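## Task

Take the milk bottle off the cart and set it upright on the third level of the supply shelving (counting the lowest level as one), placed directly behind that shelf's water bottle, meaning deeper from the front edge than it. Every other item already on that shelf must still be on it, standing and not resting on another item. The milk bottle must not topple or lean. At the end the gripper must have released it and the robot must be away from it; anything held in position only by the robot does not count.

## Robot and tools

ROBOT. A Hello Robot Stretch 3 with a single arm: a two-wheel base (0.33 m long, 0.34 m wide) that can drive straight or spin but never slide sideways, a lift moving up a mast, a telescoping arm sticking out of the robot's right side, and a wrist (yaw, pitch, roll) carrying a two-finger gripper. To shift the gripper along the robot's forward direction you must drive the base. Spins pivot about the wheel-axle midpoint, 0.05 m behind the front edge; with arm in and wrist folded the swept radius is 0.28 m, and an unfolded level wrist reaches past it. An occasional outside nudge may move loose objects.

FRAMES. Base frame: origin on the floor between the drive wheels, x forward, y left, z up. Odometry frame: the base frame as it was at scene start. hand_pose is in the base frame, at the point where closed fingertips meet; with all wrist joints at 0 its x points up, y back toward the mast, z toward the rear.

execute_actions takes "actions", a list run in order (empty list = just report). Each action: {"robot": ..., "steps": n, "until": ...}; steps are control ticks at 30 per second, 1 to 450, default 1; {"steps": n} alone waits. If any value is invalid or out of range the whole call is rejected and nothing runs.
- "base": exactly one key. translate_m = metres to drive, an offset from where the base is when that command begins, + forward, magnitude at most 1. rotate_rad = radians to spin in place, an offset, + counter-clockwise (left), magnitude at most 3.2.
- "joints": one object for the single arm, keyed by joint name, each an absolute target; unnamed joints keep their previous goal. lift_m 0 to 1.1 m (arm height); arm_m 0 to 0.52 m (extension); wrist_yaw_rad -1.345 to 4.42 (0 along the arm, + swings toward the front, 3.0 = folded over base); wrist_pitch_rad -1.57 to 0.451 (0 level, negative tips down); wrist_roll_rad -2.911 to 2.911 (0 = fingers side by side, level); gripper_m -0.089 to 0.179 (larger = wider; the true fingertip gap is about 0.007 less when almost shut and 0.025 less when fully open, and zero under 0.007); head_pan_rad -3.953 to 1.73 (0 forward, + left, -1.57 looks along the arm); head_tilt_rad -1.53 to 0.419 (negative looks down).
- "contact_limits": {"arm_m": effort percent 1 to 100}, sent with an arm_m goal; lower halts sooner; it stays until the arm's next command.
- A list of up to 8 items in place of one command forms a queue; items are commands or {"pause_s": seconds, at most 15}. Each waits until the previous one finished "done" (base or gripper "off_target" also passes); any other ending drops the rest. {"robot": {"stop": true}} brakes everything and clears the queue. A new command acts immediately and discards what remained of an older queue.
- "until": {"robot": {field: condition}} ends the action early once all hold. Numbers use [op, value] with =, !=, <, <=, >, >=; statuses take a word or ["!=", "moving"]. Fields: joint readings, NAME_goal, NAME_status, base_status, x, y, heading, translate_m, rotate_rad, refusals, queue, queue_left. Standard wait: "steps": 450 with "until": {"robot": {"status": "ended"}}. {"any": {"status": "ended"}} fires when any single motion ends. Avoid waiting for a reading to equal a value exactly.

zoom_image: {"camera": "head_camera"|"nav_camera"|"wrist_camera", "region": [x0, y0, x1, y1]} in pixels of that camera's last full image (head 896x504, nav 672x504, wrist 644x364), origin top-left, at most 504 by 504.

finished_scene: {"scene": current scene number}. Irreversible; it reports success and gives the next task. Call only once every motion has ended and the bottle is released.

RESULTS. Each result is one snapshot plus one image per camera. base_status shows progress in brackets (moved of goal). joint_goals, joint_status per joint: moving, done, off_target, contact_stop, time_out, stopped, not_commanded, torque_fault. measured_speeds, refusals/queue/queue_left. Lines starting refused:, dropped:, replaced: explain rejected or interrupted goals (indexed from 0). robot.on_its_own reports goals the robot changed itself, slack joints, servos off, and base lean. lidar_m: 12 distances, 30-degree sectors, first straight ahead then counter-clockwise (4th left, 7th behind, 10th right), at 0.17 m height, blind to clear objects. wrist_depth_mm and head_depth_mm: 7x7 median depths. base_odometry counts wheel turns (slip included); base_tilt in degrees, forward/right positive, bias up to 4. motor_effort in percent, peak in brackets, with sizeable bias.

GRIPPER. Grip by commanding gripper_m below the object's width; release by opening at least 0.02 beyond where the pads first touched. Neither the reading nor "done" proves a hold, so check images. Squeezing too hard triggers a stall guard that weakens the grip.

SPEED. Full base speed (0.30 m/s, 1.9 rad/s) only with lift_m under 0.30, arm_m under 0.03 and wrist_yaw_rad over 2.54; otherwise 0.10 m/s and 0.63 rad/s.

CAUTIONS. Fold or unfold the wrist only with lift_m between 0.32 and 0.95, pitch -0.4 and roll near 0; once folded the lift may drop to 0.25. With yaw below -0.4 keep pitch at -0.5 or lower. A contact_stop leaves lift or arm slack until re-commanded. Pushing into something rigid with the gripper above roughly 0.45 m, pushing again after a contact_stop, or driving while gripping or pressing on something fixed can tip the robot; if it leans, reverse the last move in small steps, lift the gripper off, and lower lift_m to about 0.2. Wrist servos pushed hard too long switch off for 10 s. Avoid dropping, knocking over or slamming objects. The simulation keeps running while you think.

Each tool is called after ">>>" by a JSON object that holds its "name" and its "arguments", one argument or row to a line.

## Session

>>> {"name": "execute_actions", "arguments": {
  "actions": []
}}

Scene clock: 0.00 s.
robot.base_odometry: x=+0.000 y=+0.000 heading=+0.000 (m, m, rad; robot's odometry frame)
robot.turned_by_wheels: +0.000 (rad since the last result)
robot.turned_by_imu: +0.000 (rad since the last result)
robot.base_tilt: forward=+1.3 right=-0.2 (deg)
robot.lidar_m: 2.04 2.08 1.73 1.43 1.69 1.99 1.98 2.43 1.61 1.61 2.08 2.10
robot.head_depth_mm: 1618 2409 2386 2369 2293 2322 2289 / 1611 2452 2419 2409 2369 2211 2246 / 1607 2510 2458 2440 2038 2159 2094 / 1600 2560 2566 2537 2532 2483 2458 / 1649 2613 2629 2595 2594 2558 2509 / 1794 2600 2690 2655 2635 2624 2565 / 1789 2573 2753 2724 2710 2707 2564
robot.base_status: not_commanded
robot.joint_positions: lift_m=+0.414 arm_m=-0.001 wrist_yaw_rad=+3.047 wrist_pitch_rad=-0.627 wrist_roll_rad=+0.011 gripper_m=+0.037 head_pan_rad=+0.010 head_tilt_rad=-0.011
robot.joint_goals: lift_m=+0.414 arm_m=-0.001 wrist_yaw_rad=+3.047 wrist_pitch_rad=-0.627 wrist_roll_rad=+0.011 gripper_m=+0.037 head_pan_rad=+0.010 head_tilt_rad=-0.011
robot.joint_status: lift_m=not_commanded arm_m=not_commanded wrist_yaw_rad=not_commanded wrist_pitch_rad=not_commanded wrist_roll_rad=not_commanded gripper_m=not_commanded head_pan_rad=not_commanded head_tilt_rad=not_commanded
robot.measured_speeds: translate_m=+0.000 rotate_rad=+0.000 lift_m=+0.000 arm_m=+0.000 wrist_yaw_rad=+0.000 wrist_pitch_rad=+0.000 wrist_roll_rad=+0.000 head_pan_rad=+0.000 head_tilt_rad=+0.000
robot: refusals=0 queue=idle queue_left=0
robot.motor_effort: left_wheel=-1 right_wheel=+0 lift_m=+24 arm_m=-1 wrist_yaw_rad=+0 wrist_pitch_rad=+5 wrist_roll_rad=+0 gripper_m=+0 head_pan_rad=+1 head_tilt_rad=+2 (%)
robot.hand_pose: x=-0.0029 y=+0.0488 z=+0.3832 quat_wxyz=(+0.251, +0.686, +0.185, +0.658) (m; robot's base frame)
robot.wrist_depth_mm: - - - - - - - / 953 975 - 976 935 951 - / 812 796 - 808 805 811 820 / 697 695 691 705 708 705 709 / 618 614 611 613 639 618 619 / 549 561 - - - 554 566 / 495 - - - 500 505 501
pictures: head_camera (sideways: a quarter turn clockwise sets it upright), nav_camera (sideways: a quarter turn counterclockwise sets it upright), wrist_camera
camera_calibration (this result's frames):
head_camera: T_world_to_cam=[[0.0412234, 0.0151173, -0.999036, 1.31557], [-0.00655181, 0.999868, 0.0148596, -0.0174446], [0.999128, 0.00593293, 0.041317, -0.101826], [0, 0, 0, 1]] pos_world=[0.0473908, -0.00184148, 1.31877]
nav_camera: T_world_to_cam=[[-0.0329504, 0.0458458, 0.998405, -1.25696], [0.0487097, -0.997687, 0.0474204, -0.0130266], [0.998269, 0.0501945, 0.030641, -0.0848548], [0, 0, 0, 1]] pos_world=[0.0439252, 0.0488892, 1.25817]
wrist_camera: T_world_to_cam=[[0.999064, -0.0412567, -0.0130247, 0.0138267], [-0.0393391, -0.740998, -0.670354, 0.323216], [0.0180053, 0.670238, -0.741928, 0.420539], [0, 0, 0, 1]] pos_world=[-0.00867066, -0.0417887, 0.528859]
Images, in order (width x height): head_camera 896x504, nav_camera 672x504, wrist_camera 644x364.

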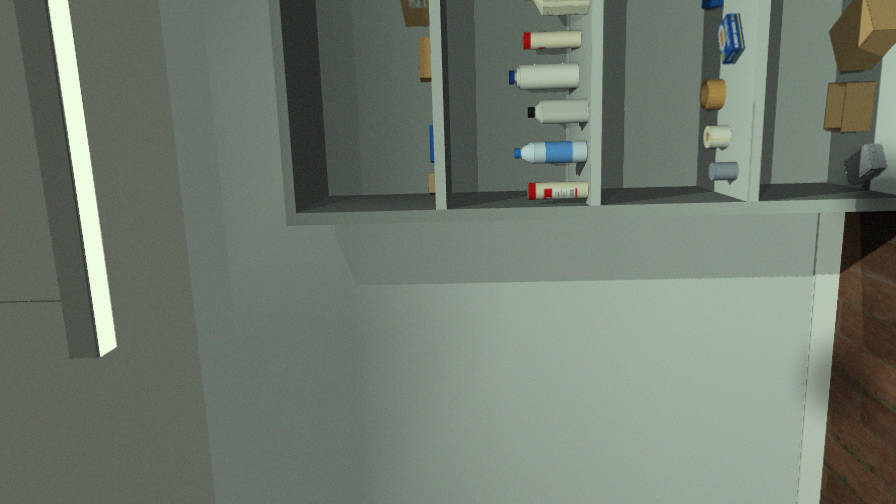

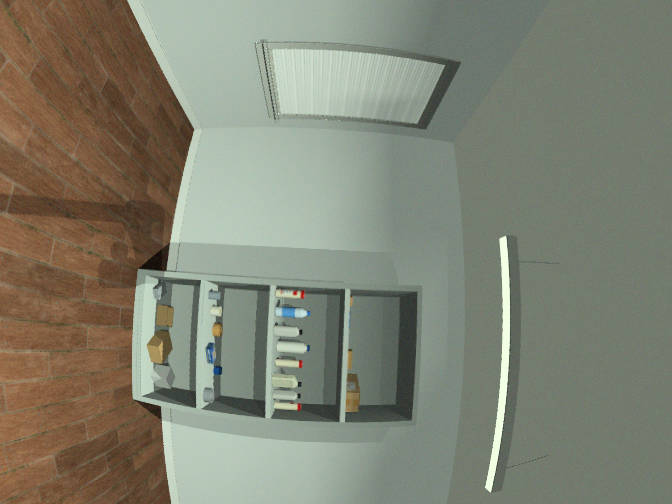

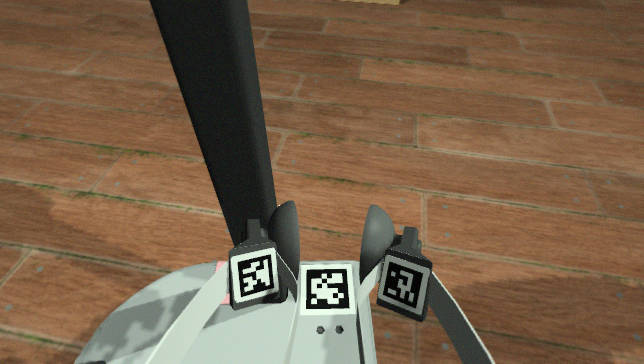

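>>> {"name": "execute_actions", "arguments": {
  "actions": [
    {"robot":{"joints":{"head_pan_rad":-1.75,"head_tilt_rad":-0.5,"lift_m":0.28,"wrist_yaw_rad":3.0,"wrist_pitch_rad":-0.4}},"steps":100,"until":{"robot":{"status":"ended"}}}
  ]
}}

>>> {"name": "execute_actions", "arguments": {
  "actions": [
    {"robot":[{"base":{"rotate_rad":-0.108}},{"base":{"translate_m":0.90}},{"base":{"translate_m":0.607}},{"base":{"rotate_rad":1.478},"joints":{"head_pan_rad":-1.57,"head_tilt_rad":-0.45,"lift_m":0.6}},{"joints":{"lift_m":0.93,"wrist_yaw_rad":0,"wrist_roll_rad":0,"gripper_m":0.12}},{"joints":{"wrist_pitch_rad":0,"lift_m":0.99}}],"steps":450,"until":{"robot":{"status":"ended"}}},
    {"steps":450,"until":{"robot":{"status":"ended"}}}
  ]
}}

Scene clock: 2.60 s.
robot.base_odometry: x=+0.000 y=+0.000 heading=+0.000 (m, m, rad; robot's odometry frame)
robot.turned_by_wheels: +0.000 (rad since the last result)
robot.turned_by_imu: -0.001 (rad since the last result)
robot.base_tilt: forward=+1.4 right=-0.2 (deg)
robot.lidar_m: 2.03 2.08 1.74 1.43 1.69 1.99 1.98 2.43 1.62 1.60 2.09 2.10
robot.head_depth_mm: 1759 1883 2053 2221 2188 1684 1376 / 1750 1890 2001 1823 2046 1697 1384 / 1758 1890 1995 1816 2055 1697 1387 / 1752 1891 2030 2129 2051 1700 1388 / 1765 1904 2063 2257 2235 1706 1391 / 1769 1895 2057 2234 2225 1711 1394 / 1764 1898 2076 2247 2249 1720 1396
robot.base_status: not_commanded
robot.joint_positions: lift_m=+0.280 arm_m=-0.001 wrist_yaw_rad=+3.002 wrist_pitch_rad=-0.422 wrist_roll_rad=+0.011 gripper_m=+0.037 head_pan_rad=-1.743 head_tilt_rad=-0.494
robot.joint_goals: lift_m=+0.280 arm_m=-0.001 wrist_yaw_rad=+3.000 wrist_pitch_rad=-0.400 wrist_roll_rad=+0.011 gripper_m=+0.037 head_pan_rad=-1.750 head_tilt_rad=-0.500
robot.joint_status: lift_m=done arm_m=not_commanded wrist_yaw_rad=done wrist_pitch_rad=done wrist_roll_rad=not_commanded gripper_m=not_commanded head_pan_rad=done head_tilt_rad=done
robot.measured_speeds: translate_m=+0.000 rotate_rad=+0.000 lift_m=+0.000 arm_m=+0.000 wrist_yaw_rad=+0.000 wrist_pitch_rad=+0.000 wrist_roll_rad=+0.000 head_pan_rad=+0.000 head_tilt_rad=+0.000
robot: refusals=0 queue=done queue_left=0
robot.motor_effort: left_wheel=-1(1) right_wheel=+0(1) lift_m=+15(20) arm_m=-1(1) wrist_yaw_rad=-1(1) wrist_pitch_rad=+11(11) wrist_roll_rad=+0(0) gripper_m=+0(0) head_pan_rad=-5(56) head_tilt_rad=-3(33) (%)
robot.hand_pose: x=+0.0100 y=+0.0781 z=+0.2923 quat_wxyz=(+0.197, +0.703, +0.098, +0.676) (m; robot's base frame)
robot.wrist_depth_mm: - - - - - - - / - - - - - - - / 844 861 868 862 874 885 894 / 686 679 710 709 711 710 721 / 565 567 - 582 607 574 596 / 489 505 - - - 501 506 / - - - - 434 437 440
pictures: head_camera (sideways: a quarter turn clockwise sets it upright), nav_camera (sideways: a quarter turn counterclockwise sets it upright), wrist_camera
camera_calibration (this result's frames):
head_camera: T_world_to_cam=[[0.0874986, 0.4178, -0.904316, 1.19136], [0.983406, -0.181056, 0.0115019, -0.0191036], [-0.158926, -0.890315, -0.426709, 0.514433], [0, 0, 0, 1]] pos_world=[-0.00369907, -0.0432029, 1.2971]
nav_camera: T_world_to_cam=[[-0.0288189, -0.435692, 0.899634, -1.12779], [-0.993016, 0.115484, 0.0241186, 0.0236871], [-0.114402, -0.892656, -0.435978, 0.529289], [0, 0, 0, 1]] pos_world=[0.0515717, -0.021632, 1.24479]
wrist_camera: T_world_to_cam=[[0.996407, -0.0846782, -0.00183412, 0.00109713], [-0.051443, -0.587842, -0.807338, 0.312633], [0.0672858, 0.804532, -0.590086, 0.277922], [0, 0, 0, 1]] pos_world=[-0.00371063, -0.0397256, 0.4164]
Images, in order (width x height): head_camera 896x504, nav_camera 672x504, wrist_camera 644x364.

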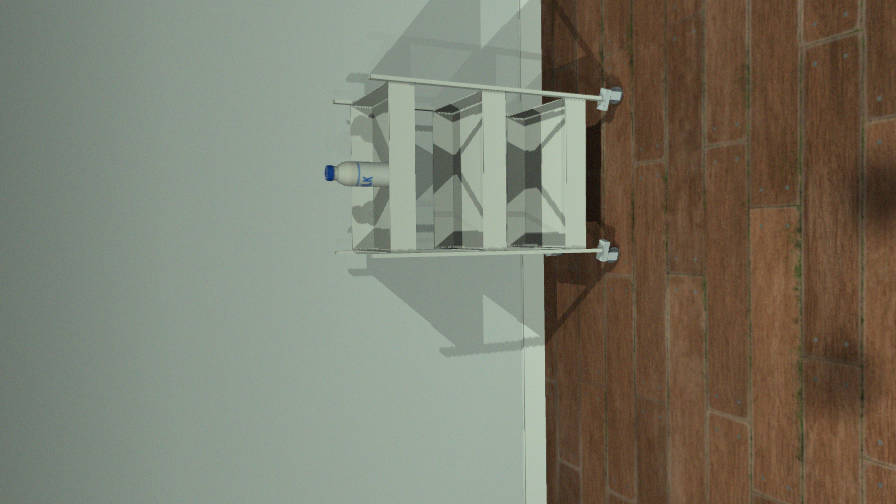

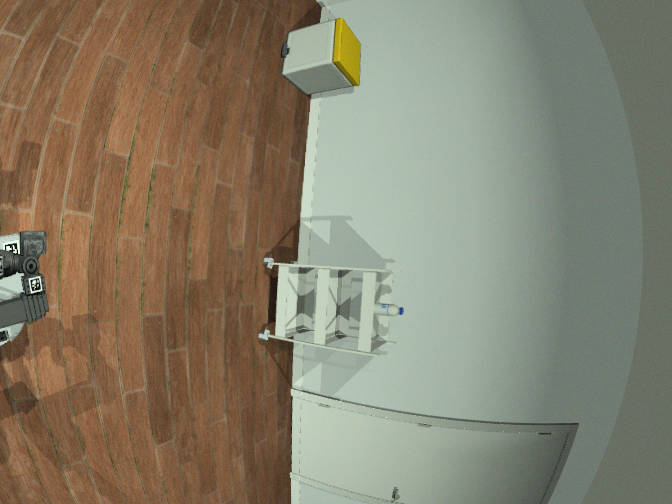

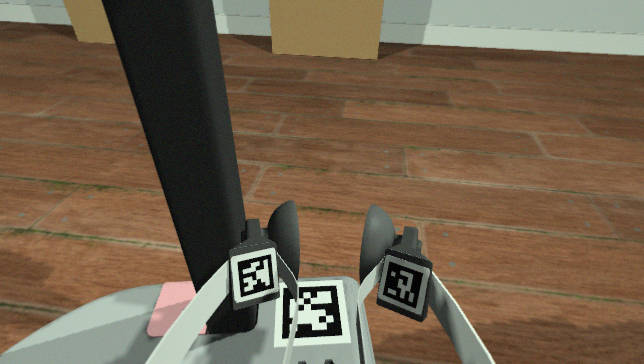

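Scene clock: 20.63 s.
robot.base_odometry: x=+1.498 y=-0.162 heading=+1.370 (m, m, rad; robot's odometry frame)
robot.turned_by_wheels: +1.370 (rad since the last result)
robot.turned_by_imu: +1.382 (rad since the last result)
robot.base_tilt: forward=+1.4 right=-0.1 (deg)
robot.lidar_m: 1.58 1.65 1.96 3.48 2.47 2.27 1.74 0.87 0.68 0.52 0.52 1.41
robot.head_depth_mm: 803 858 704 697 595 - - / 802 858 913 548 570 - - / 798 854 911 704 - - - / 798 855 891 561 - - 786 / 788 854 908 711 554 973 817 / 595 648 570 525 551 608 674 / 425 432 461 499 1075 1211 1328
robot.base_status: done (rotate_rad +1.4779 of +1.4780)
robot.joint_positions: lift_m=+0.990 arm_m=-0.001 wrist_yaw_rad=+0.002 wrist_pitch_rad=-0.024 wrist_roll_rad=+0.002 gripper_m=+0.120 head_pan_rad=-1.577 head_tilt_rad=-0.458
robot.joint_goals: lift_m=+0.990 arm_m=-0.001 wrist_yaw_rad=+0.000 wrist_pitch_rad=+0.000 wrist_roll_rad=+0.000 gripper_m=+0.120 head_pan_rad=-1.570 head_tilt_rad=-0.450
robot.joint_status: lift_m=done arm_m=not_commanded wrist_yaw_rad=done wrist_pitch_rad=done wrist_roll_rad=done gripper_m=done head_pan_rad=done head_tilt_rad=done
robot.measured_speeds: translate_m=+0.000 rotate_rad=+0.000 lift_m=+0.000 arm_m=+0.000 wrist_yaw_rad=+0.000 wrist_pitch_rad=+0.000 wrist_roll_rad=+0.000 head_pan_rad=+0.000 head_tilt_rad=+0.000
robot: refusals=0 queue=done queue_left=0
robot.motor_effort: left_wheel=-3(13) right_wheel=+2(6) lift_m=+29(30) arm_m=-2(1) wrist_yaw_rad=-1(3) wrist_pitch_rad=+12(13) wrist_roll_rad=-1(2) gripper_m=+0(80) head_pan_rad=+5(27) head_tilt_rad=+4(11) (%)
robot.hand_pose: x=-0.0210 y=-0.3993 z=+1.0981 quat_wxyz=(+0.707, +0.009, -0.707, -0.008) (m; robot's base frame)
robot.wrist_depth_mm: 700 250 410 657 640 625 614 / 721 260 419 672 658 639 638 / 752 268 291 318 674 443 646 / 792 280 302 320 700 290 448 / 810 299 311 326 443 463 448 / 837 - 314 323 325 377 364 / 871 308 299 292 290 283 282
pictures: head_camera (sideways: a quarter turn clockwise sets it upright), nav_camera (sideways: a quarter turn counterclockwise sets it upright), wrist_camera
camera_calibration (this result's frames):
head_camera: T_world_to_cam=[[0.0171128, 0.393652, -0.9191, 1.21108], [0.999805, -0.0157791, 0.0118573, -0.0196668], [-0.00983491, -0.919124, -0.393845, 0.470757], [0, 0, 0, 1]] pos_world=[0.00356781, -0.0443708, 1.29875]
nav_camera: T_world_to_cam=[[0.0437147, -0.401773, 0.914695, -1.14788], [-0.998449, -0.0491531, 0.0261273, 0.0211041], [0.0344628, -0.914419, -0.403299, 0.485856], [0, 0, 0, 1]] pos_world=[0.0545067, -0.0158752, 1.24536]
wrist_camera: T_world_to_cam=[[-0.99813, -0.0537429, 0.0291215, -0.0705146], [-0.0407883, 0.230753, -0.972157, 1.18905], [0.0455267, -0.971527, -0.232513, 0.0372916], [0, 0, 0, 1]] pos_world=[-0.0235812, -0.241936, 1.16667]
Images, in order (width x height): head_camera 896x504, nav_camera 672x504, wrist_camera 644x364.

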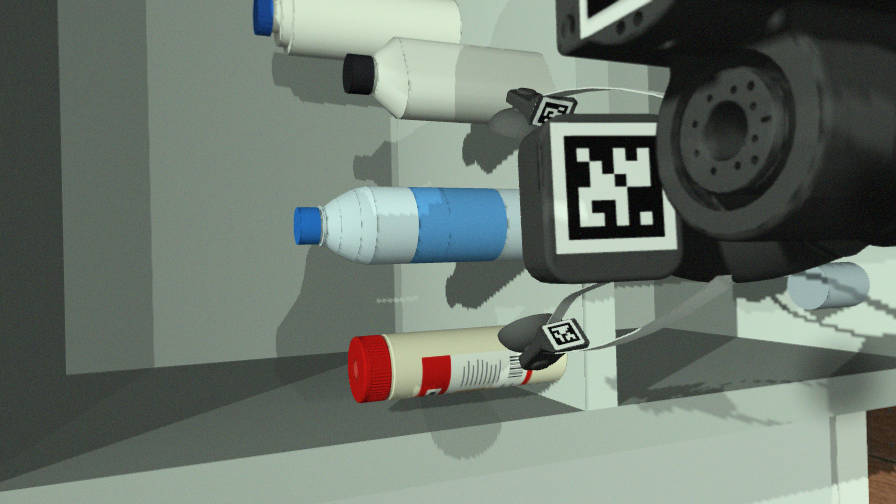

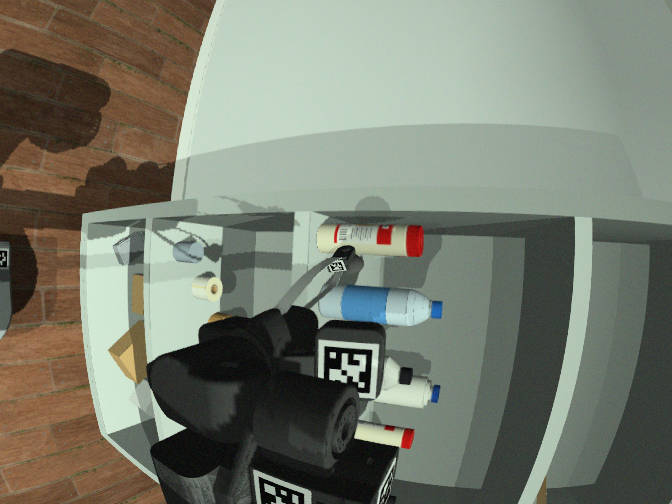

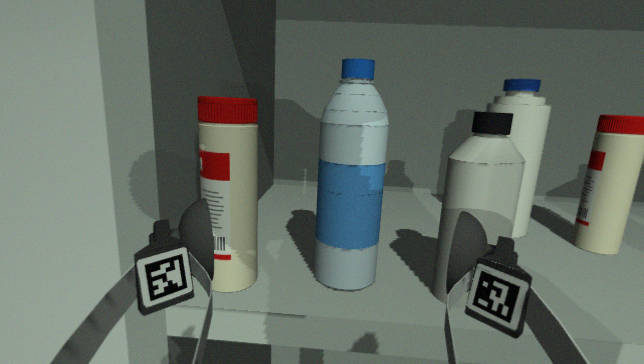

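>>> {"name": "execute_actions", "arguments": {
  "actions": [
    {"robot":{"base":{"translate_m":-0.01},"joints":{"arm_m":0.11,"gripper_m":0.105}},"steps":450,"until":{"robot":{"status":"ended"}}}
  ]
}}

Scene clock: 23.20 s.
robot.base_odometry: x=+1.496 y=-0.172 heading=+1.370 (m, m, rad; robot's odometry frame)
robot.turned_by_wheels: +0.000 (rad since the last result)
robot.turned_by_imu: -0.001 (rad since the last result)
robot.base_tilt: forward=+1.4 right=-0.1 (deg)
robot.lidar_m: 1.59 1.66 1.96 3.50 2.45 2.26 1.73 0.86 0.67 0.53 0.52 1.40
robot.head_depth_mm: 802 859 702 - - - 824 / 799 856 914 - - - 835 / 800 856 920 916 - - 837 / 798 852 537 607 - 1003 815 / 791 855 920 780 556 1007 805 / 644 698 617 531 552 632 681 / 459 451 465 498 558 1192 1326
robot.base_status: done (translate_m -0.0100 of -0.0100)
robot.joint_positions: lift_m=+0.990 arm_m=+0.110 wrist_yaw_rad=+0.001 wrist_pitch_rad=-0.024 wrist_roll_rad=+0.002 gripper_m=+0.105 head_pan_rad=-1.577 head_tilt_rad=-0.458
robot.joint_goals: lift_m=+0.990 arm_m=+0.110 wrist_yaw_rad=+0.000 wrist_pitch_rad=+0.000 wrist_roll_rad=+0.000 gripper_m=+0.105 head_pan_rad=-1.570 head_tilt_rad=-0.450
robot.joint_status: lift_m=done arm_m=done wrist_yaw_rad=done wrist_pitch_rad=done wrist_roll_rad=done gripper_m=done head_pan_rad=done head_tilt_rad=done
robot.measured_speeds: translate_m=+0.000 rotate_rad=+0.000 lift_m=+0.000 arm_m=+0.000 wrist_yaw_rad=+0.000 wrist_pitch_rad=+0.000 wrist_roll_rad=+0.000 head_pan_rad=+0.000 head_tilt_rad=+0.000
robot: refusals=0 queue=done queue_left=0
robot.motor_effort: left_wheel=-3(10) right_wheel=+1(3) lift_m=+28(29) arm_m=+3(1) wrist_yaw_rad=-1(1) wrist_pitch_rad=+12(12) wrist_roll_rad=-1(1) gripper_m=+0(62) head_pan_rad=+5(4) head_tilt_rad=+4(5) (%)
robot.hand_pose: x=-0.0213 y=-0.5101 z=+1.0981 quat_wxyz=(+0.707, +0.009, -0.707, -0.009) (m; robot's base frame)
robot.wrist_depth_mm: 188 251 440 550 541 529 526 / 190 241 446 202 558 551 542 / 188 178 459 190 579 568 353 / 190 184 472 195 591 193 188 / 193 190 453 202 453 184 357 / 194 204 323 211 324 187 339 / 196 206 248 219 267 200 268
pictures: head_camera (sideways: a quarter turn clockwise sets it upright), nav_camera (sideways: a quarter turn counterclockwise sets it upright), wrist_camera
camera_calibration (this result's frames):
head_camera: T_world_to_cam=[[0.0171128, 0.393652, -0.9191, 1.21108], [0.999805, -0.0157789, 0.0118573, -0.0196668], [-0.0098348, -0.919124, -0.393845, 0.470758], [0, 0, 0, 1]] pos_world=[0.00356782, -0.0443708, 1.29875]
nav_camera: T_world_to_cam=[[0.0437147, -0.401773, 0.914695, -1.14788], [-0.998449, -0.0491532, 0.0261273, 0.0211041], [0.0344629, -0.914419, -0.403299, 0.485856], [0, 0, 0, 1]] pos_world=[0.0545067, -0.0158751, 1.24536]
wrist_camera: T_world_to_cam=[[-0.998177, -0.0528628, 0.0291277, -0.076254], [-0.0405855, 0.230673, -0.972185, 1.21464], [0.0446735, -0.971594, -0.232398, -0.0705321], [0, 0, 0, 1]] pos_world=[-0.0236675, -0.352743, 1.16668]
Images, in order (width x height): head_camera 896x504, nav_camera 672x504, wrist_camera 644x364.

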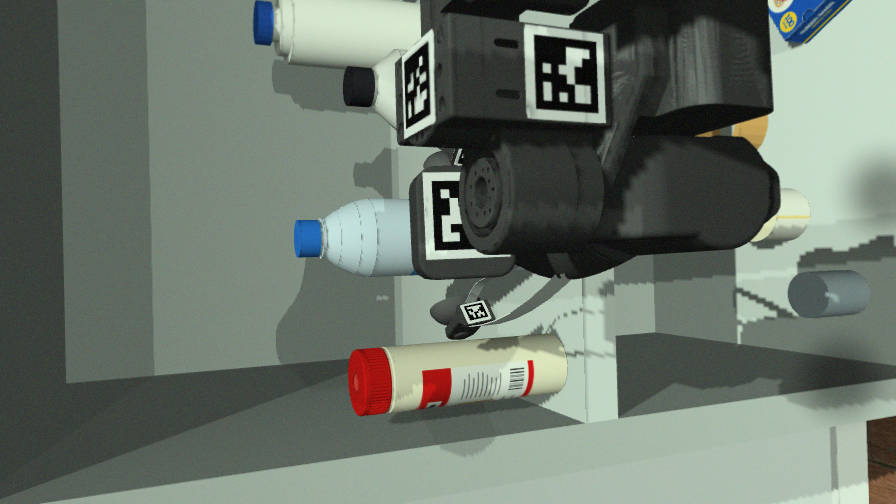

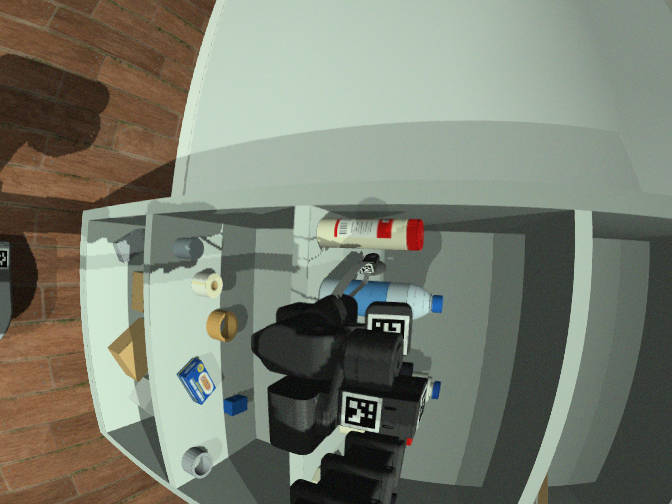

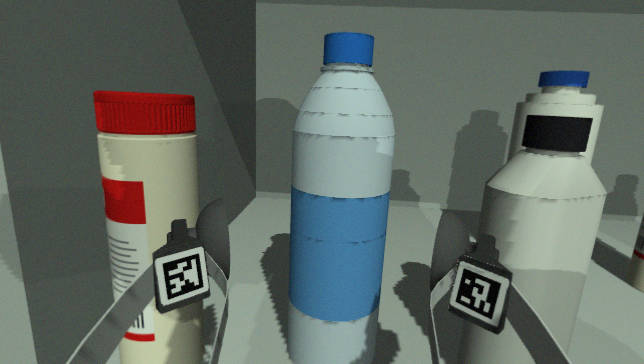

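>>> {"name": "execute_actions", "arguments": {
  "actions": [
    {"robot":[{"base":{"translate_m":-0.004},"joints":{"arm_m":0.19}},{"joints":{"gripper_m":0.015}},{"joints":{"lift_m":1.015}},{"joints":{"arm_m":0.04,"lift_m":1.025}},{"base":{"translate_m":-0.30}}],"steps":450,"until":{"robot":{"status":"ended"}}}
  ]
}}

Scene clock: 33.80 s.
robot.base_odometry: x=+1.436 y=-0.470 heading=+1.370 (m, m, rad; robot's odometry frame)
robot.turned_by_wheels: +0.000 (rad since the last result)
robot.turned_by_imu: -0.003 (rad since the last result)
robot.base_tilt: forward=+1.4 right=-0.2 (deg)
robot.lidar_m: 1.90 1.98 2.29 3.51 2.06 1.94 1.42 1.37 0.64 0.58 0.67 1.40
robot.head_depth_mm: 799 856 903 - - - - / 798 858 920 549 - - - / 798 852 900 - - - - / 797 852 688 - - 1003 813 / 790 849 695 727 577 1005 836 / 780 849 913 760 577 1044 842 / 766 847 902 532 555 1049 841
robot.base_status: done (translate_m -0.3000 of -0.3000)
robot.joint_positions: lift_m=+1.024 arm_m=+0.040 wrist_yaw_rad=+0.000 wrist_pitch_rad=-0.068 wrist_roll_rad=+0.002 gripper_m=+0.019 head_pan_rad=-1.577 head_tilt_rad=-0.458
robot.joint_goals: lift_m=+1.025 arm_m=+0.040 wrist_yaw_rad=+0.000 wrist_pitch_rad=+0.000 wrist_roll_rad=+0.000 gripper_m=+0.018 head_pan_rad=-1.570 head_tilt_rad=-0.450
robot.joint_status: lift_m=done arm_m=done wrist_yaw_rad=done wrist_pitch_rad=done wrist_roll_rad=done gripper_m=done head_pan_rad=done head_tilt_rad=done
robot.measured_speeds: translate_m=+0.000 rotate_rad=+0.000 lift_m=+0.000 arm_m=+0.000 wrist_yaw_rad=+0.000 wrist_pitch_rad=+0.000 wrist_roll_rad=+0.000 head_pan_rad=+0.000 head_tilt_rad=+0.000
robot: refusals=0 queue=done queue_left=0
robot.on_its_own: wrist_pitch_rad is at rest, and its effort (+34) is outside its rest range (-20 to +32)
robot.motor_effort: left_wheel=-2(9) right_wheel=+1(2) lift_m=+31(33) arm_m=-6(9) wrist_yaw_rad=-1(1) wrist_pitch_rad=+34(35) wrist_roll_rad=-1(1) gripper_m=-20(95) head_pan_rad=+5(5) head_tilt_rad=+4(5) (%)
robot.hand_pose: x=-0.0213 y=-0.4394 z=+1.1217 quat_wxyz=(+0.706, +0.024, -0.707, -0.024) (m; robot's base frame)
robot.wrist_depth_mm: 522 627 613 114 585 591 512 / 522 641 632 110 613 608 508 / 537 628 658 104 119 612 475 / 512 277 645 106 119 270 316 / 443 287 418 110 117 268 320 / 341 295 132 114 119 293 342 / 276 282 277 119 279 289 307
pictures: head_camera (sideways: a quarter turn clockwise sets it upright), nav_camera (sideways: a quarter turn counterclockwise sets it upright), wrist_camera
camera_calibration (this result's frames):
head_camera: T_world_to_cam=[[0.0171019, 0.393634, -0.919108, 1.21109], [0.999806, -0.0157515, 0.0118575, -0.0196671], [-0.00980987, -0.919132, -0.393827, 0.470734], [0, 0, 0, 1]] pos_world=[0.00356902, -0.0443709, 1.29875]
nav_camera: T_world_to_cam=[[0.0437258, -0.401754, 0.914703, -1.14789], [-0.998448, -0.0491798, 0.0261284, 0.0211026], [0.0344877, -0.914426, -0.403281, 0.485833], [0, 0, 0, 1]] pos_world=[0.0545071, -0.015875, 1.24536]
wrist_camera: T_world_to_cam=[[-0.998193, -0.0537828, 0.026806, -0.0710862], [-0.0405317, 0.273236, -0.961093, 1.22755], [0.0443658, -0.960442, -0.274923, 0.0562261], [0, 0, 0, 1]] pos_world=[-0.0236974, -0.285233, 1.19715]
Images, in order (width x height): head_camera 896x504, nav_camera 672x504, wrist_camera 644x364.

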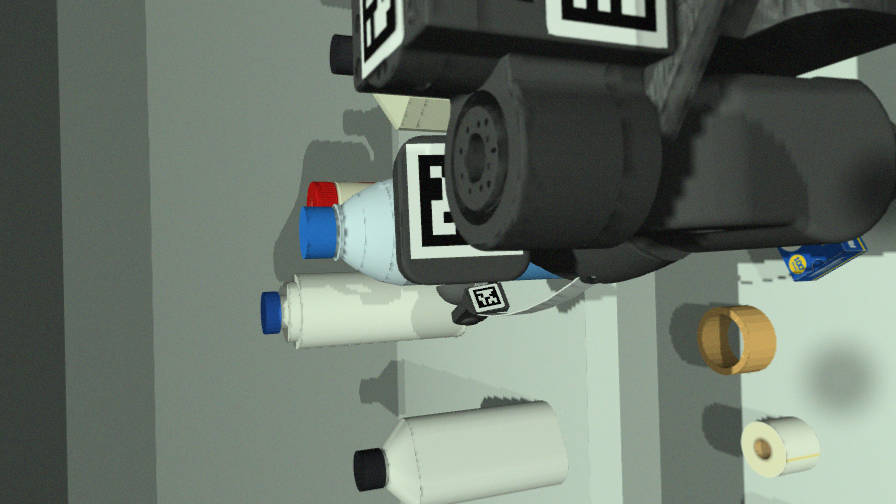

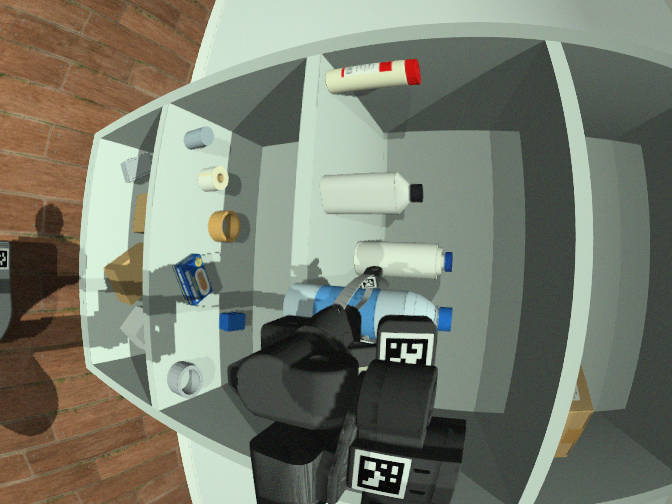

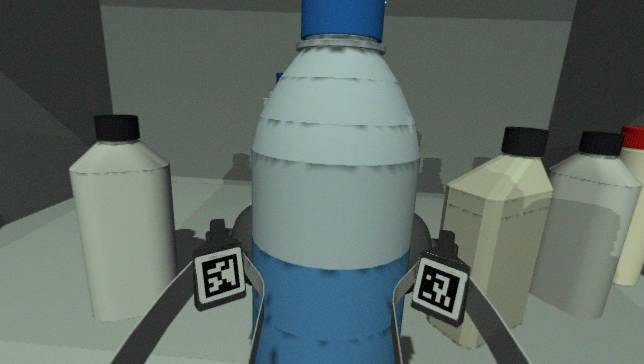

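>>> {"name": "execute_actions", "arguments": {
  "actions": [
    {"robot":[{"base":{"translate_m":0.025},"joints":{"arm_m":0.185}},{"joints":{"lift_m":0.992}},{"joints":{"gripper_m":0.12}},{"joints":{"arm_m":0.0}}],"steps":450,"until":{"robot":{"status":"ended"}}},
    {"robot":[{"base":{"rotate_rad":-1.023},"joints":{"lift_m":0.75,"wrist_pitch_rad":-0.4,"gripper_m":0.04,"head_tilt_rad":-0.65}},{"base":{"translate_m":-0.3},"joints":{"lift_m":0.4,"wrist_yaw_rad":3.0}},{"base":{"translate_m":-0.335},"joints":{"lift_m":0.28}},{"base":{"translate_m":-1.0}},{"base":{"rotate_rad":-0.9},"joints":{"lift_m":0.45}},{"joints":{"lift_m":0.67,"wrist_yaw_rad":0,"gripper_m":0.14}},{"joints":{"wrist_pitch_rad":0}}],"steps":450,"until":{"robot":{"status":"ended"}}},
    {"steps":450,"until":{"robot":{"status":"ended"}}}
  ]
}}

Scene clock: 63.47 s.
robot.base_odometry: x=-0.097 y=-1.002 heading=-0.553 (m, m, rad; robot's odometry frame)
robot.turned_by_wheels: -1.923 (rad since the last result)
robot.turned_by_imu: -1.954 (rad since the last result)
robot.base_tilt: forward=+1.3 right=-0.2 (deg)
robot.lidar_m: 1.37 1.95 2.30 2.76 2.63 2.56 2.15 2.41 0.73 0.59 0.93 1.15
robot.head_depth_mm: 1046 1168 1325 1501 1713 1485 1254 / 1008 1114 1256 1337 1151 1189 1255 / 964 1064 1191 1132 983 1119 1231 / 929 1023 1139 1023 946 1087 1207 / 895 985 1085 1100 920 1063 1185 / 862 944 1042 1087 1217 1421 1267 / 833 909 995 1109 1249 1405 1265
robot.base_status: done (rotate_rad -0.8999 of -0.9000)
robot.joint_positions: lift_m=+0.670 arm_m=+0.000 wrist_yaw_rad=+0.002 wrist_pitch_rad=-0.025 wrist_roll_rad=+0.001 gripper_m=+0.140 head_pan_rad=-1.577 head_tilt_rad=-0.642
robot.joint_goals: lift_m=+0.670 arm_m=+0.000 wrist_yaw_rad=+0.000 wrist_pitch_rad=+0.000 wrist_roll_rad=+0.000 gripper_m=+0.140 head_pan_rad=-1.570 head_tilt_rad=-0.650
robot.joint_status: lift_m=done arm_m=done wrist_yaw_rad=done wrist_pitch_rad=done wrist_roll_rad=done gripper_m=done head_pan_rad=done head_tilt_rad=done
robot.measured_speeds: translate_m=+0.000 rotate_rad=+0.000 lift_m=+0.000 arm_m=+0.000 wrist_yaw_rad=+0.000 wrist_pitch_rad=+0.000 wrist_roll_rad=+0.000 head_pan_rad=+0.000 head_tilt_rad=+0.000
robot: refusals=0 queue=done queue_left=0
robot.motor_effort: left_wheel=+1(10) right_wheel=-1(6) lift_m=+29(35) arm_m=-5(5) wrist_yaw_rad=-1(1) wrist_pitch_rad=+12(34) wrist_roll_rad=-1(1) gripper_m=+0(82) head_pan_rad=+5(5) head_tilt_rad=-4(22) (%)
robot.hand_pose: x=-0.0210 y=-0.4009 z=+0.7778 quat_wxyz=(+0.707, +0.010, -0.707, -0.009) (m; robot's base frame)
robot.wrist_depth_mm: 627 667 697 751 828 887 960 / 646 694 747 782 850 947 - / 675 705 764 799 862 960 - / 684 745 675 623 736 952 - / 720 749 383 408 453 489 - / 720 - 768 779 870 - - / 753 811 670 646 641 - -
pictures: head_camera (sideways: a quarter turn clockwise sets it upright), nav_camera (sideways: a quarter turn counterclockwise sets it upright), wrist_camera
camera_calibration (this result's frames):
head_camera: T_world_to_cam=[[0.0180466, 0.555862, -0.831078, 1.09627], [0.999795, -0.0176844, 0.00988214, -0.0170928], [-0.00920399, -0.831086, -0.556067, 0.681835], [0, 0, 0, 1]] pos_world=[0.00358084, -0.0430152, 1.2904]
nav_camera: T_world_to_cam=[[0.0427874, -0.563036, 0.825324, -1.03132], [-0.998467, -0.0531227, 0.0155235, 0.0349142], [0.0351032, -0.824723, -0.564446, 0.695531], [0, 0, 0, 1]] pos_world=[0.0545727, -0.0051927, 1.24322]
wrist_camera: T_world_to_cam=[[-0.998119, -0.0538804, 0.0292304, -0.0613893], [-0.0409731, 0.231747, -0.971913, 0.878281], [0.045593, -0.971283, -0.233519, -0.0378911], [0, 0, 0, 1]] pos_world=[-0.0235604, -0.24365, 0.846559]
Images, in order (width x height): head_camera 896x504, nav_camera 672x504, wrist_camera 644x364.

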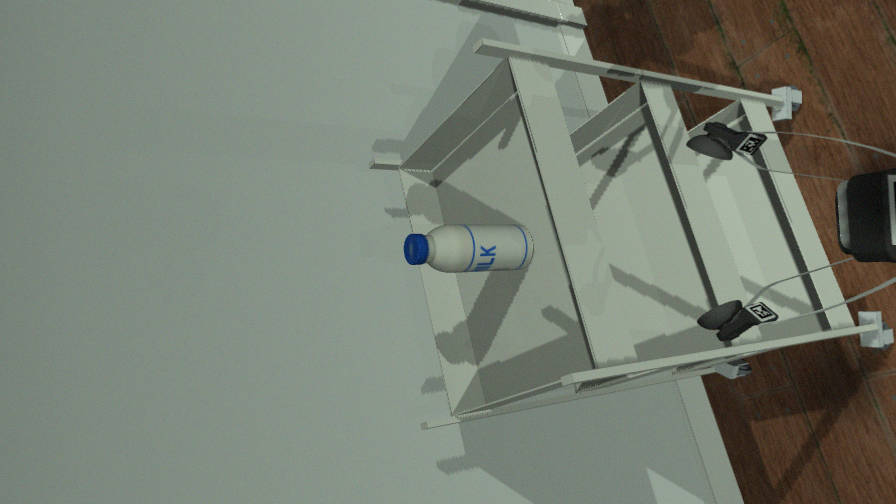

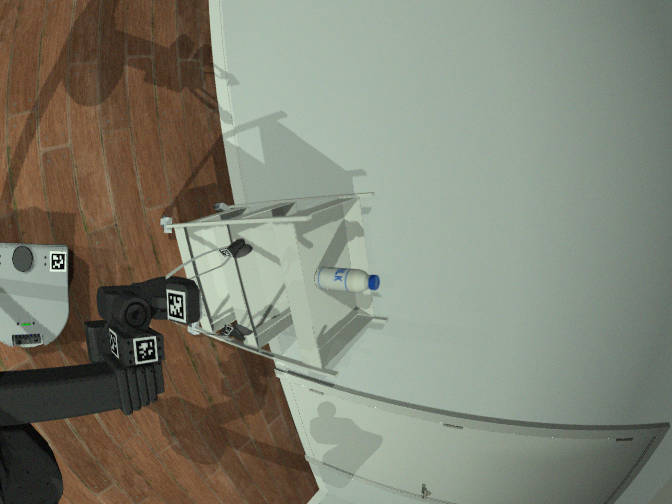

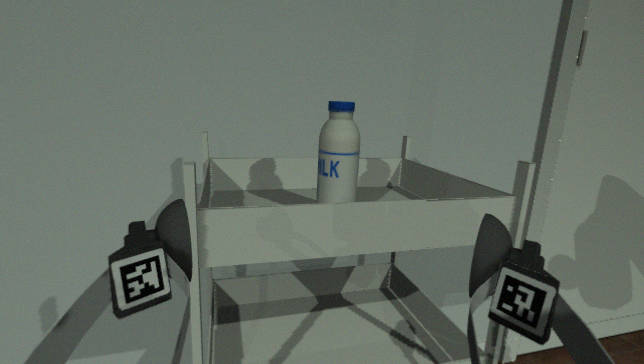

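>>> {"name": "execute_actions", "arguments": {
  "actions": [
    {"robot":{"joints":{"arm_m":0.32}},"steps":450,"until":{"robot":{"status":"ended"}}}
  ]
}}

Scene clock: 67.07 s.
robot.base_odometry: x=-0.097 y=-1.002 heading=-0.553 (m, m, rad; robot's odometry frame)
robot.turned_by_wheels: +0.000 (rad since the last result)
robot.turned_by_imu: -0.001 (rad since the last result)
robot.base_tilt: forward=+1.5 right=-0.1 (deg)
robot.lidar_m: 1.37 1.95 2.31 2.75 2.63 2.58 2.14 2.41 0.73 0.59 0.93 1.15
robot.head_depth_mm: 1046 1164 1326 1502 1703 1485 1289 / 1005 1119 1254 1334 1006 - 1230 / 964 1069 1185 1146 - 1240 1211 / 926 1019 1136 1024 918 1061 1208 / 893 982 1086 1105 920 1063 1188 / 863 941 1043 1086 1217 1429 1270 / 834 908 998 1108 1244 1396 1269
robot.base_status: done (rotate_rad -0.8999 of -0.9000)
robot.joint_positions: lift_m=+0.670 arm_m=+0.320 wrist_yaw_rad=+0.001 wrist_pitch_rad=-0.024 wrist_roll_rad=+0.001 gripper_m=+0.140 head_pan_rad=-1.577 head_tilt_rad=-0.642
robot.joint_goals: lift_m=+0.670 arm_m=+0.320 wrist_yaw_rad=+0.000 wrist_pitch_rad=+0.000 wrist_roll_rad=+0.000 gripper_m=+0.140 head_pan_rad=-1.570 head_tilt_rad=-0.650
robot.joint_status: lift_m=done arm_m=done wrist_yaw_rad=done wrist_pitch_rad=done wrist_roll_rad=done gripper_m=done head_pan_rad=done head_tilt_rad=done
robot.measured_speeds: translate_m=+0.000 rotate_rad=+0.000 lift_m=+0.000 arm_m=+0.000 wrist_yaw_rad=+0.000 wrist_pitch_rad=+0.000 wrist_roll_rad=+0.000 head_pan_rad=+0.000 head_tilt_rad=+0.000
robot: refusals=0 queue=done queue_left=0
robot.motor_effort: left_wheel=+1(2) right_wheel=-1(1) lift_m=+28(29) arm_m=+4(6) wrist_yaw_rad=-1(1) wrist_pitch_rad=+12(12) wrist_roll_rad=-1(1) gripper_m=+0(0) head_pan_rad=+5(5) head_tilt_rad=-3(3) (%)
robot.hand_pose: x=-0.0213 y=-0.7201 z=+0.7782 quat_wxyz=(+0.707, +0.009, -0.707, -0.008) (m; robot's base frame)
robot.wrist_depth_mm: 396 420 451 483 523 572 612 / 413 433 464 501 539 592 645 / 427 446 484 220 560 616 695 / 428 469 491 214 569 647 670 / 383 371 407 219 458 426 731 / 277 - 337 228 354 - 279 / 248 264 270 236 279 274 264
pictures: head_camera (sideways: a quarter turn clockwise sets it upright), nav_camera (sideways: a quarter turn counterclockwise sets it upright), wrist_camera
camera_calibration (this result's frames):
head_camera: T_world_to_cam=[[0.0180466, 0.555862, -0.831078, 1.09627], [0.999795, -0.0176844, 0.00988214, -0.0170927], [-0.00920399, -0.831086, -0.556067, 0.681835], [0, 0, 0, 1]] pos_world=[0.00358084, -0.0430152, 1.2904]
nav_camera: T_world_to_cam=[[0.0427874, -0.563036, 0.825324, -1.03132], [-0.998467, -0.0531227, 0.0155235, 0.0349142], [0.0351032, -0.824723, -0.564446, 0.695531], [0, 0, 0, 1]] pos_world=[0.0545727, -0.0051927, 1.24322]
wrist_camera: T_world_to_cam=[[-0.998179, -0.0527207, 0.0293117, -0.0781131], [-0.0407134, 0.230275, -0.972274, 0.951854], [0.0445092, -0.971696, -0.232002, -0.349309], [0, 0, 0, 1]] pos_world=[-0.0236701, -0.562728, 0.846712]
Images, in order (width x height): head_camera 896x504, nav_camera 672x504, wrist_camera 644x364.

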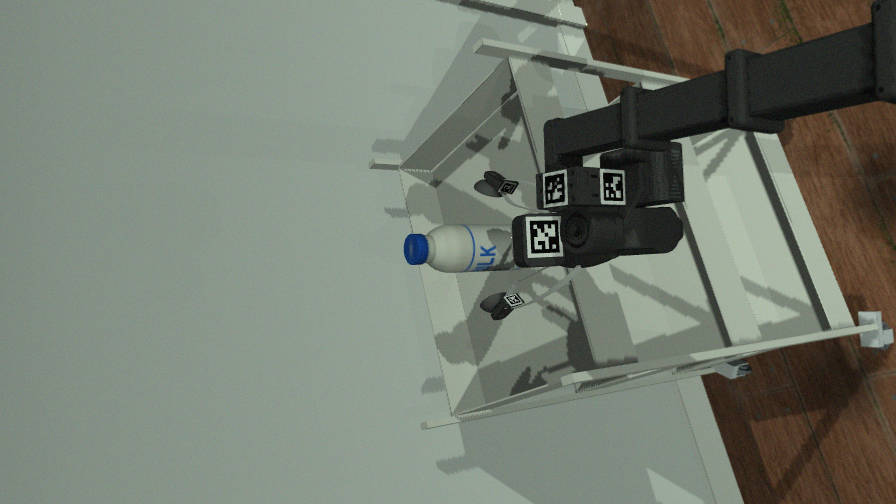

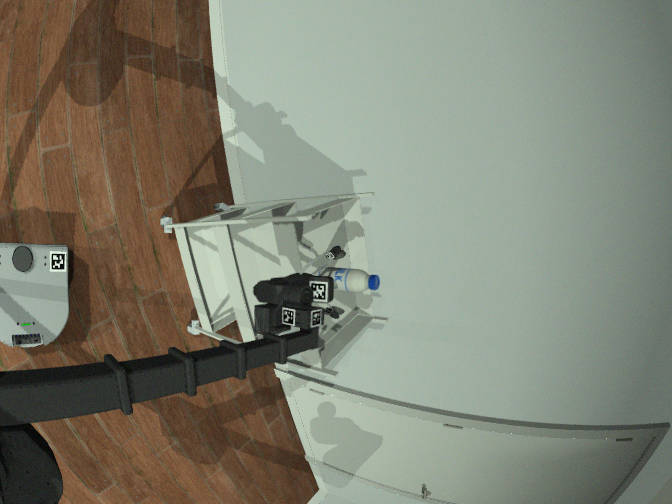

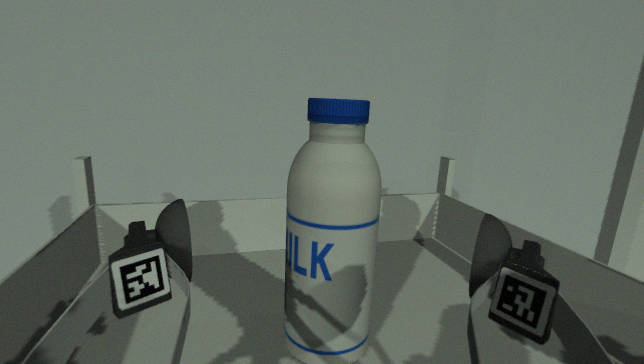

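>>> {"name": "execute_actions", "arguments": {
  "actions": [
    {"robot":{"joints":{"arm_m":0.413,"wrist_pitch_rad":-0.1,"lift_m":0.665},"contact_limits":{"arm_m":20}},"steps":450,"until":{"robot":{"status":"ended"}}}
  ]
}}

Scene clock: 69.00 s.
robot.base_odometry: x=-0.097 y=-1.002 heading=-0.553 (m, m, rad; robot's odometry frame)
robot.turned_by_wheels: +0.000 (rad since the last result)
robot.turned_by_imu: -0.001 (rad since the last result)
robot.base_tilt: forward=+1.4 right=-0.2 (deg)
robot.lidar_m: 1.37 1.95 2.30 2.76 2.63 2.57 2.14 2.40 0.74 0.60 0.93 1.15
robot.head_depth_mm: 1050 1172 1313 1513 1710 1484 1281 / 1003 1114 1251 1335 1058 - 1255 / 968 1068 1190 1150 1152 1172 1230 / 927 1021 1139 1101 1155 1092 1207 / 895 982 1084 1112 923 1062 1181 / 863 942 1040 1084 1226 1430 1266 / 833 909 998 1110 1249 1398 1271
robot.base_status: done (rotate_rad -0.9000 of -0.9000)
robot.joint_positions: lift_m=+0.665 arm_m=+0.412 wrist_yaw_rad=+0.001 wrist_pitch_rad=-0.124 wrist_roll_rad=+0.001 gripper_m=+0.140 head_pan_rad=-1.577 head_tilt_rad=-0.643
robot.joint_goals: lift_m=+0.665 arm_m=+0.413 wrist_yaw_rad=+0.000 wrist_pitch_rad=-0.100 wrist_roll_rad=+0.000 gripper_m=+0.140 head_pan_rad=-1.570 head_tilt_rad=-0.650
robot.joint_status: lift_m=done arm_m=done wrist_yaw_rad=done wrist_pitch_rad=done wrist_roll_rad=done gripper_m=done head_pan_rad=done head_tilt_rad=done
robot.measured_speeds: translate_m=+0.000 rotate_rad=+0.000 lift_m=+0.000 arm_m=+0.000 wrist_yaw_rad=+0.000 wrist_pitch_rad=+0.000 wrist_roll_rad=+0.000 head_pan_rad=+0.000 head_tilt_rad=+0.000
robot: refusals=0 queue=done queue_left=0
robot.motor_effort: left_wheel=+0(1) right_wheel=+0(1) lift_m=+14(27) arm_m=+5(10) wrist_yaw_rad=-1(1) wrist_pitch_rad=+12(12) wrist_roll_rad=-1(1) gripper_m=+0(0) head_pan_rad=+5(5) head_tilt_rad=-2(3) (%)
robot.contact_limits: arm_m 20 (drawing in: default 23, maximum 37; extending or still: default 29, maximum 47)
robot.hand_pose: x=-0.0213 y=-0.8087 z=+0.7484 quat_wxyz=(+0.706, +0.044, -0.706, -0.044) (m; robot's base frame)
robot.wrist_depth_mm: 326 346 367 120 425 458 505 / 337 361 384 126 442 484 527 / 352 376 398 124 469 506 561 / 292 308 322 124 379 388 608 / 295 312 329 130 350 323 272 / 263 - 261 138 268 - 256 / 220 219 220 148 225 224 233
pictures: head_camera (sideways: a quarter turn clockwise sets it upright), nav_camera (sideways: a quarter turn counterclockwise sets it upright), wrist_camera
camera_calibration (this result's frames):
head_camera: T_world_to_cam=[[0.0180475, 0.556111, -0.830912, 1.09605], [0.999795, -0.0176863, 0.00987865, -0.0170882], [-0.00920209, -0.83092, -0.556317, 0.682159], [0, 0, 0, 1]] pos_world=[0.0035809, -0.0430118, 1.29039]
nav_camera: T_world_to_cam=[[0.0427865, -0.563283, 0.825155, -1.0311], [-0.998467, -0.0531284, 0.0155057, 0.0349373], [0.0351051, -0.824554, -0.564693, 0.695852], [0, 0, 0, 1]] pos_world=[0.0545729, -0.00517506, 1.24322]
wrist_camera: T_world_to_cam=[[-0.99818, -0.055337, 0.0239643, -0.0800449], [-0.0407887, 0.326861, -0.944192, 1.00039], [0.0444157, -0.943451, -0.328523, -0.347213], [0, 0, 0, 1]] pos_world=[-0.0236728, -0.658997, 0.832413]
Images, in order (width x height): head_camera 896x504, nav_camera 672x504, wrist_camera 644x364.

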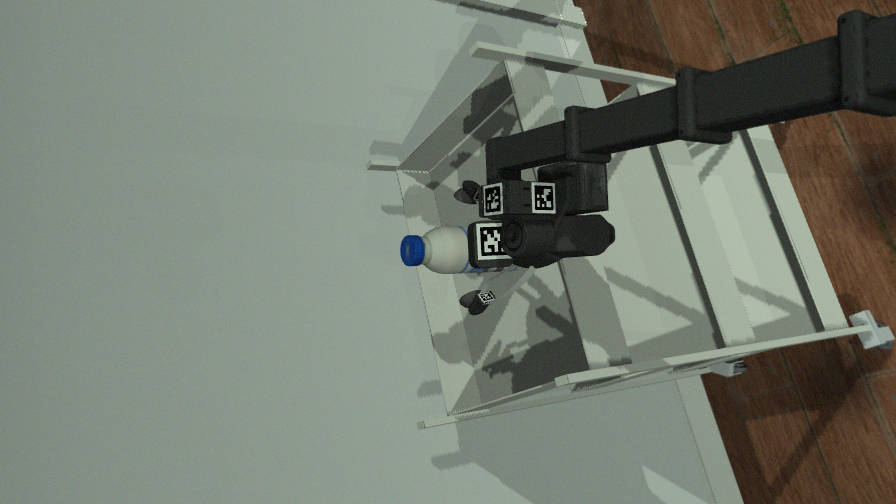

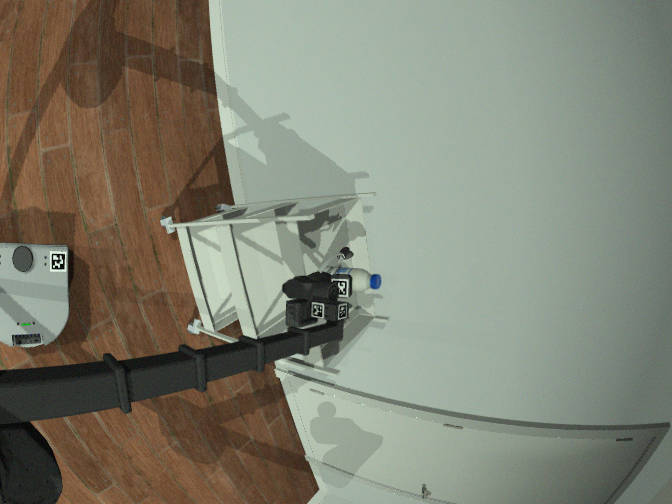

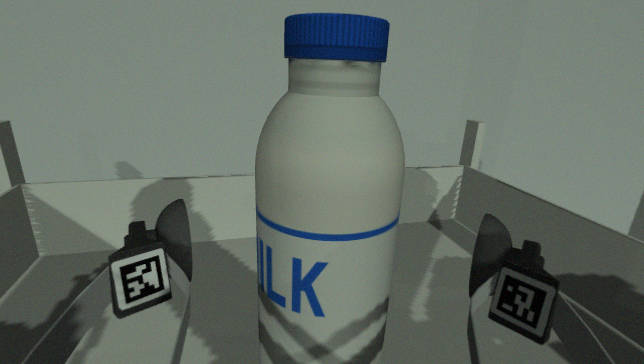

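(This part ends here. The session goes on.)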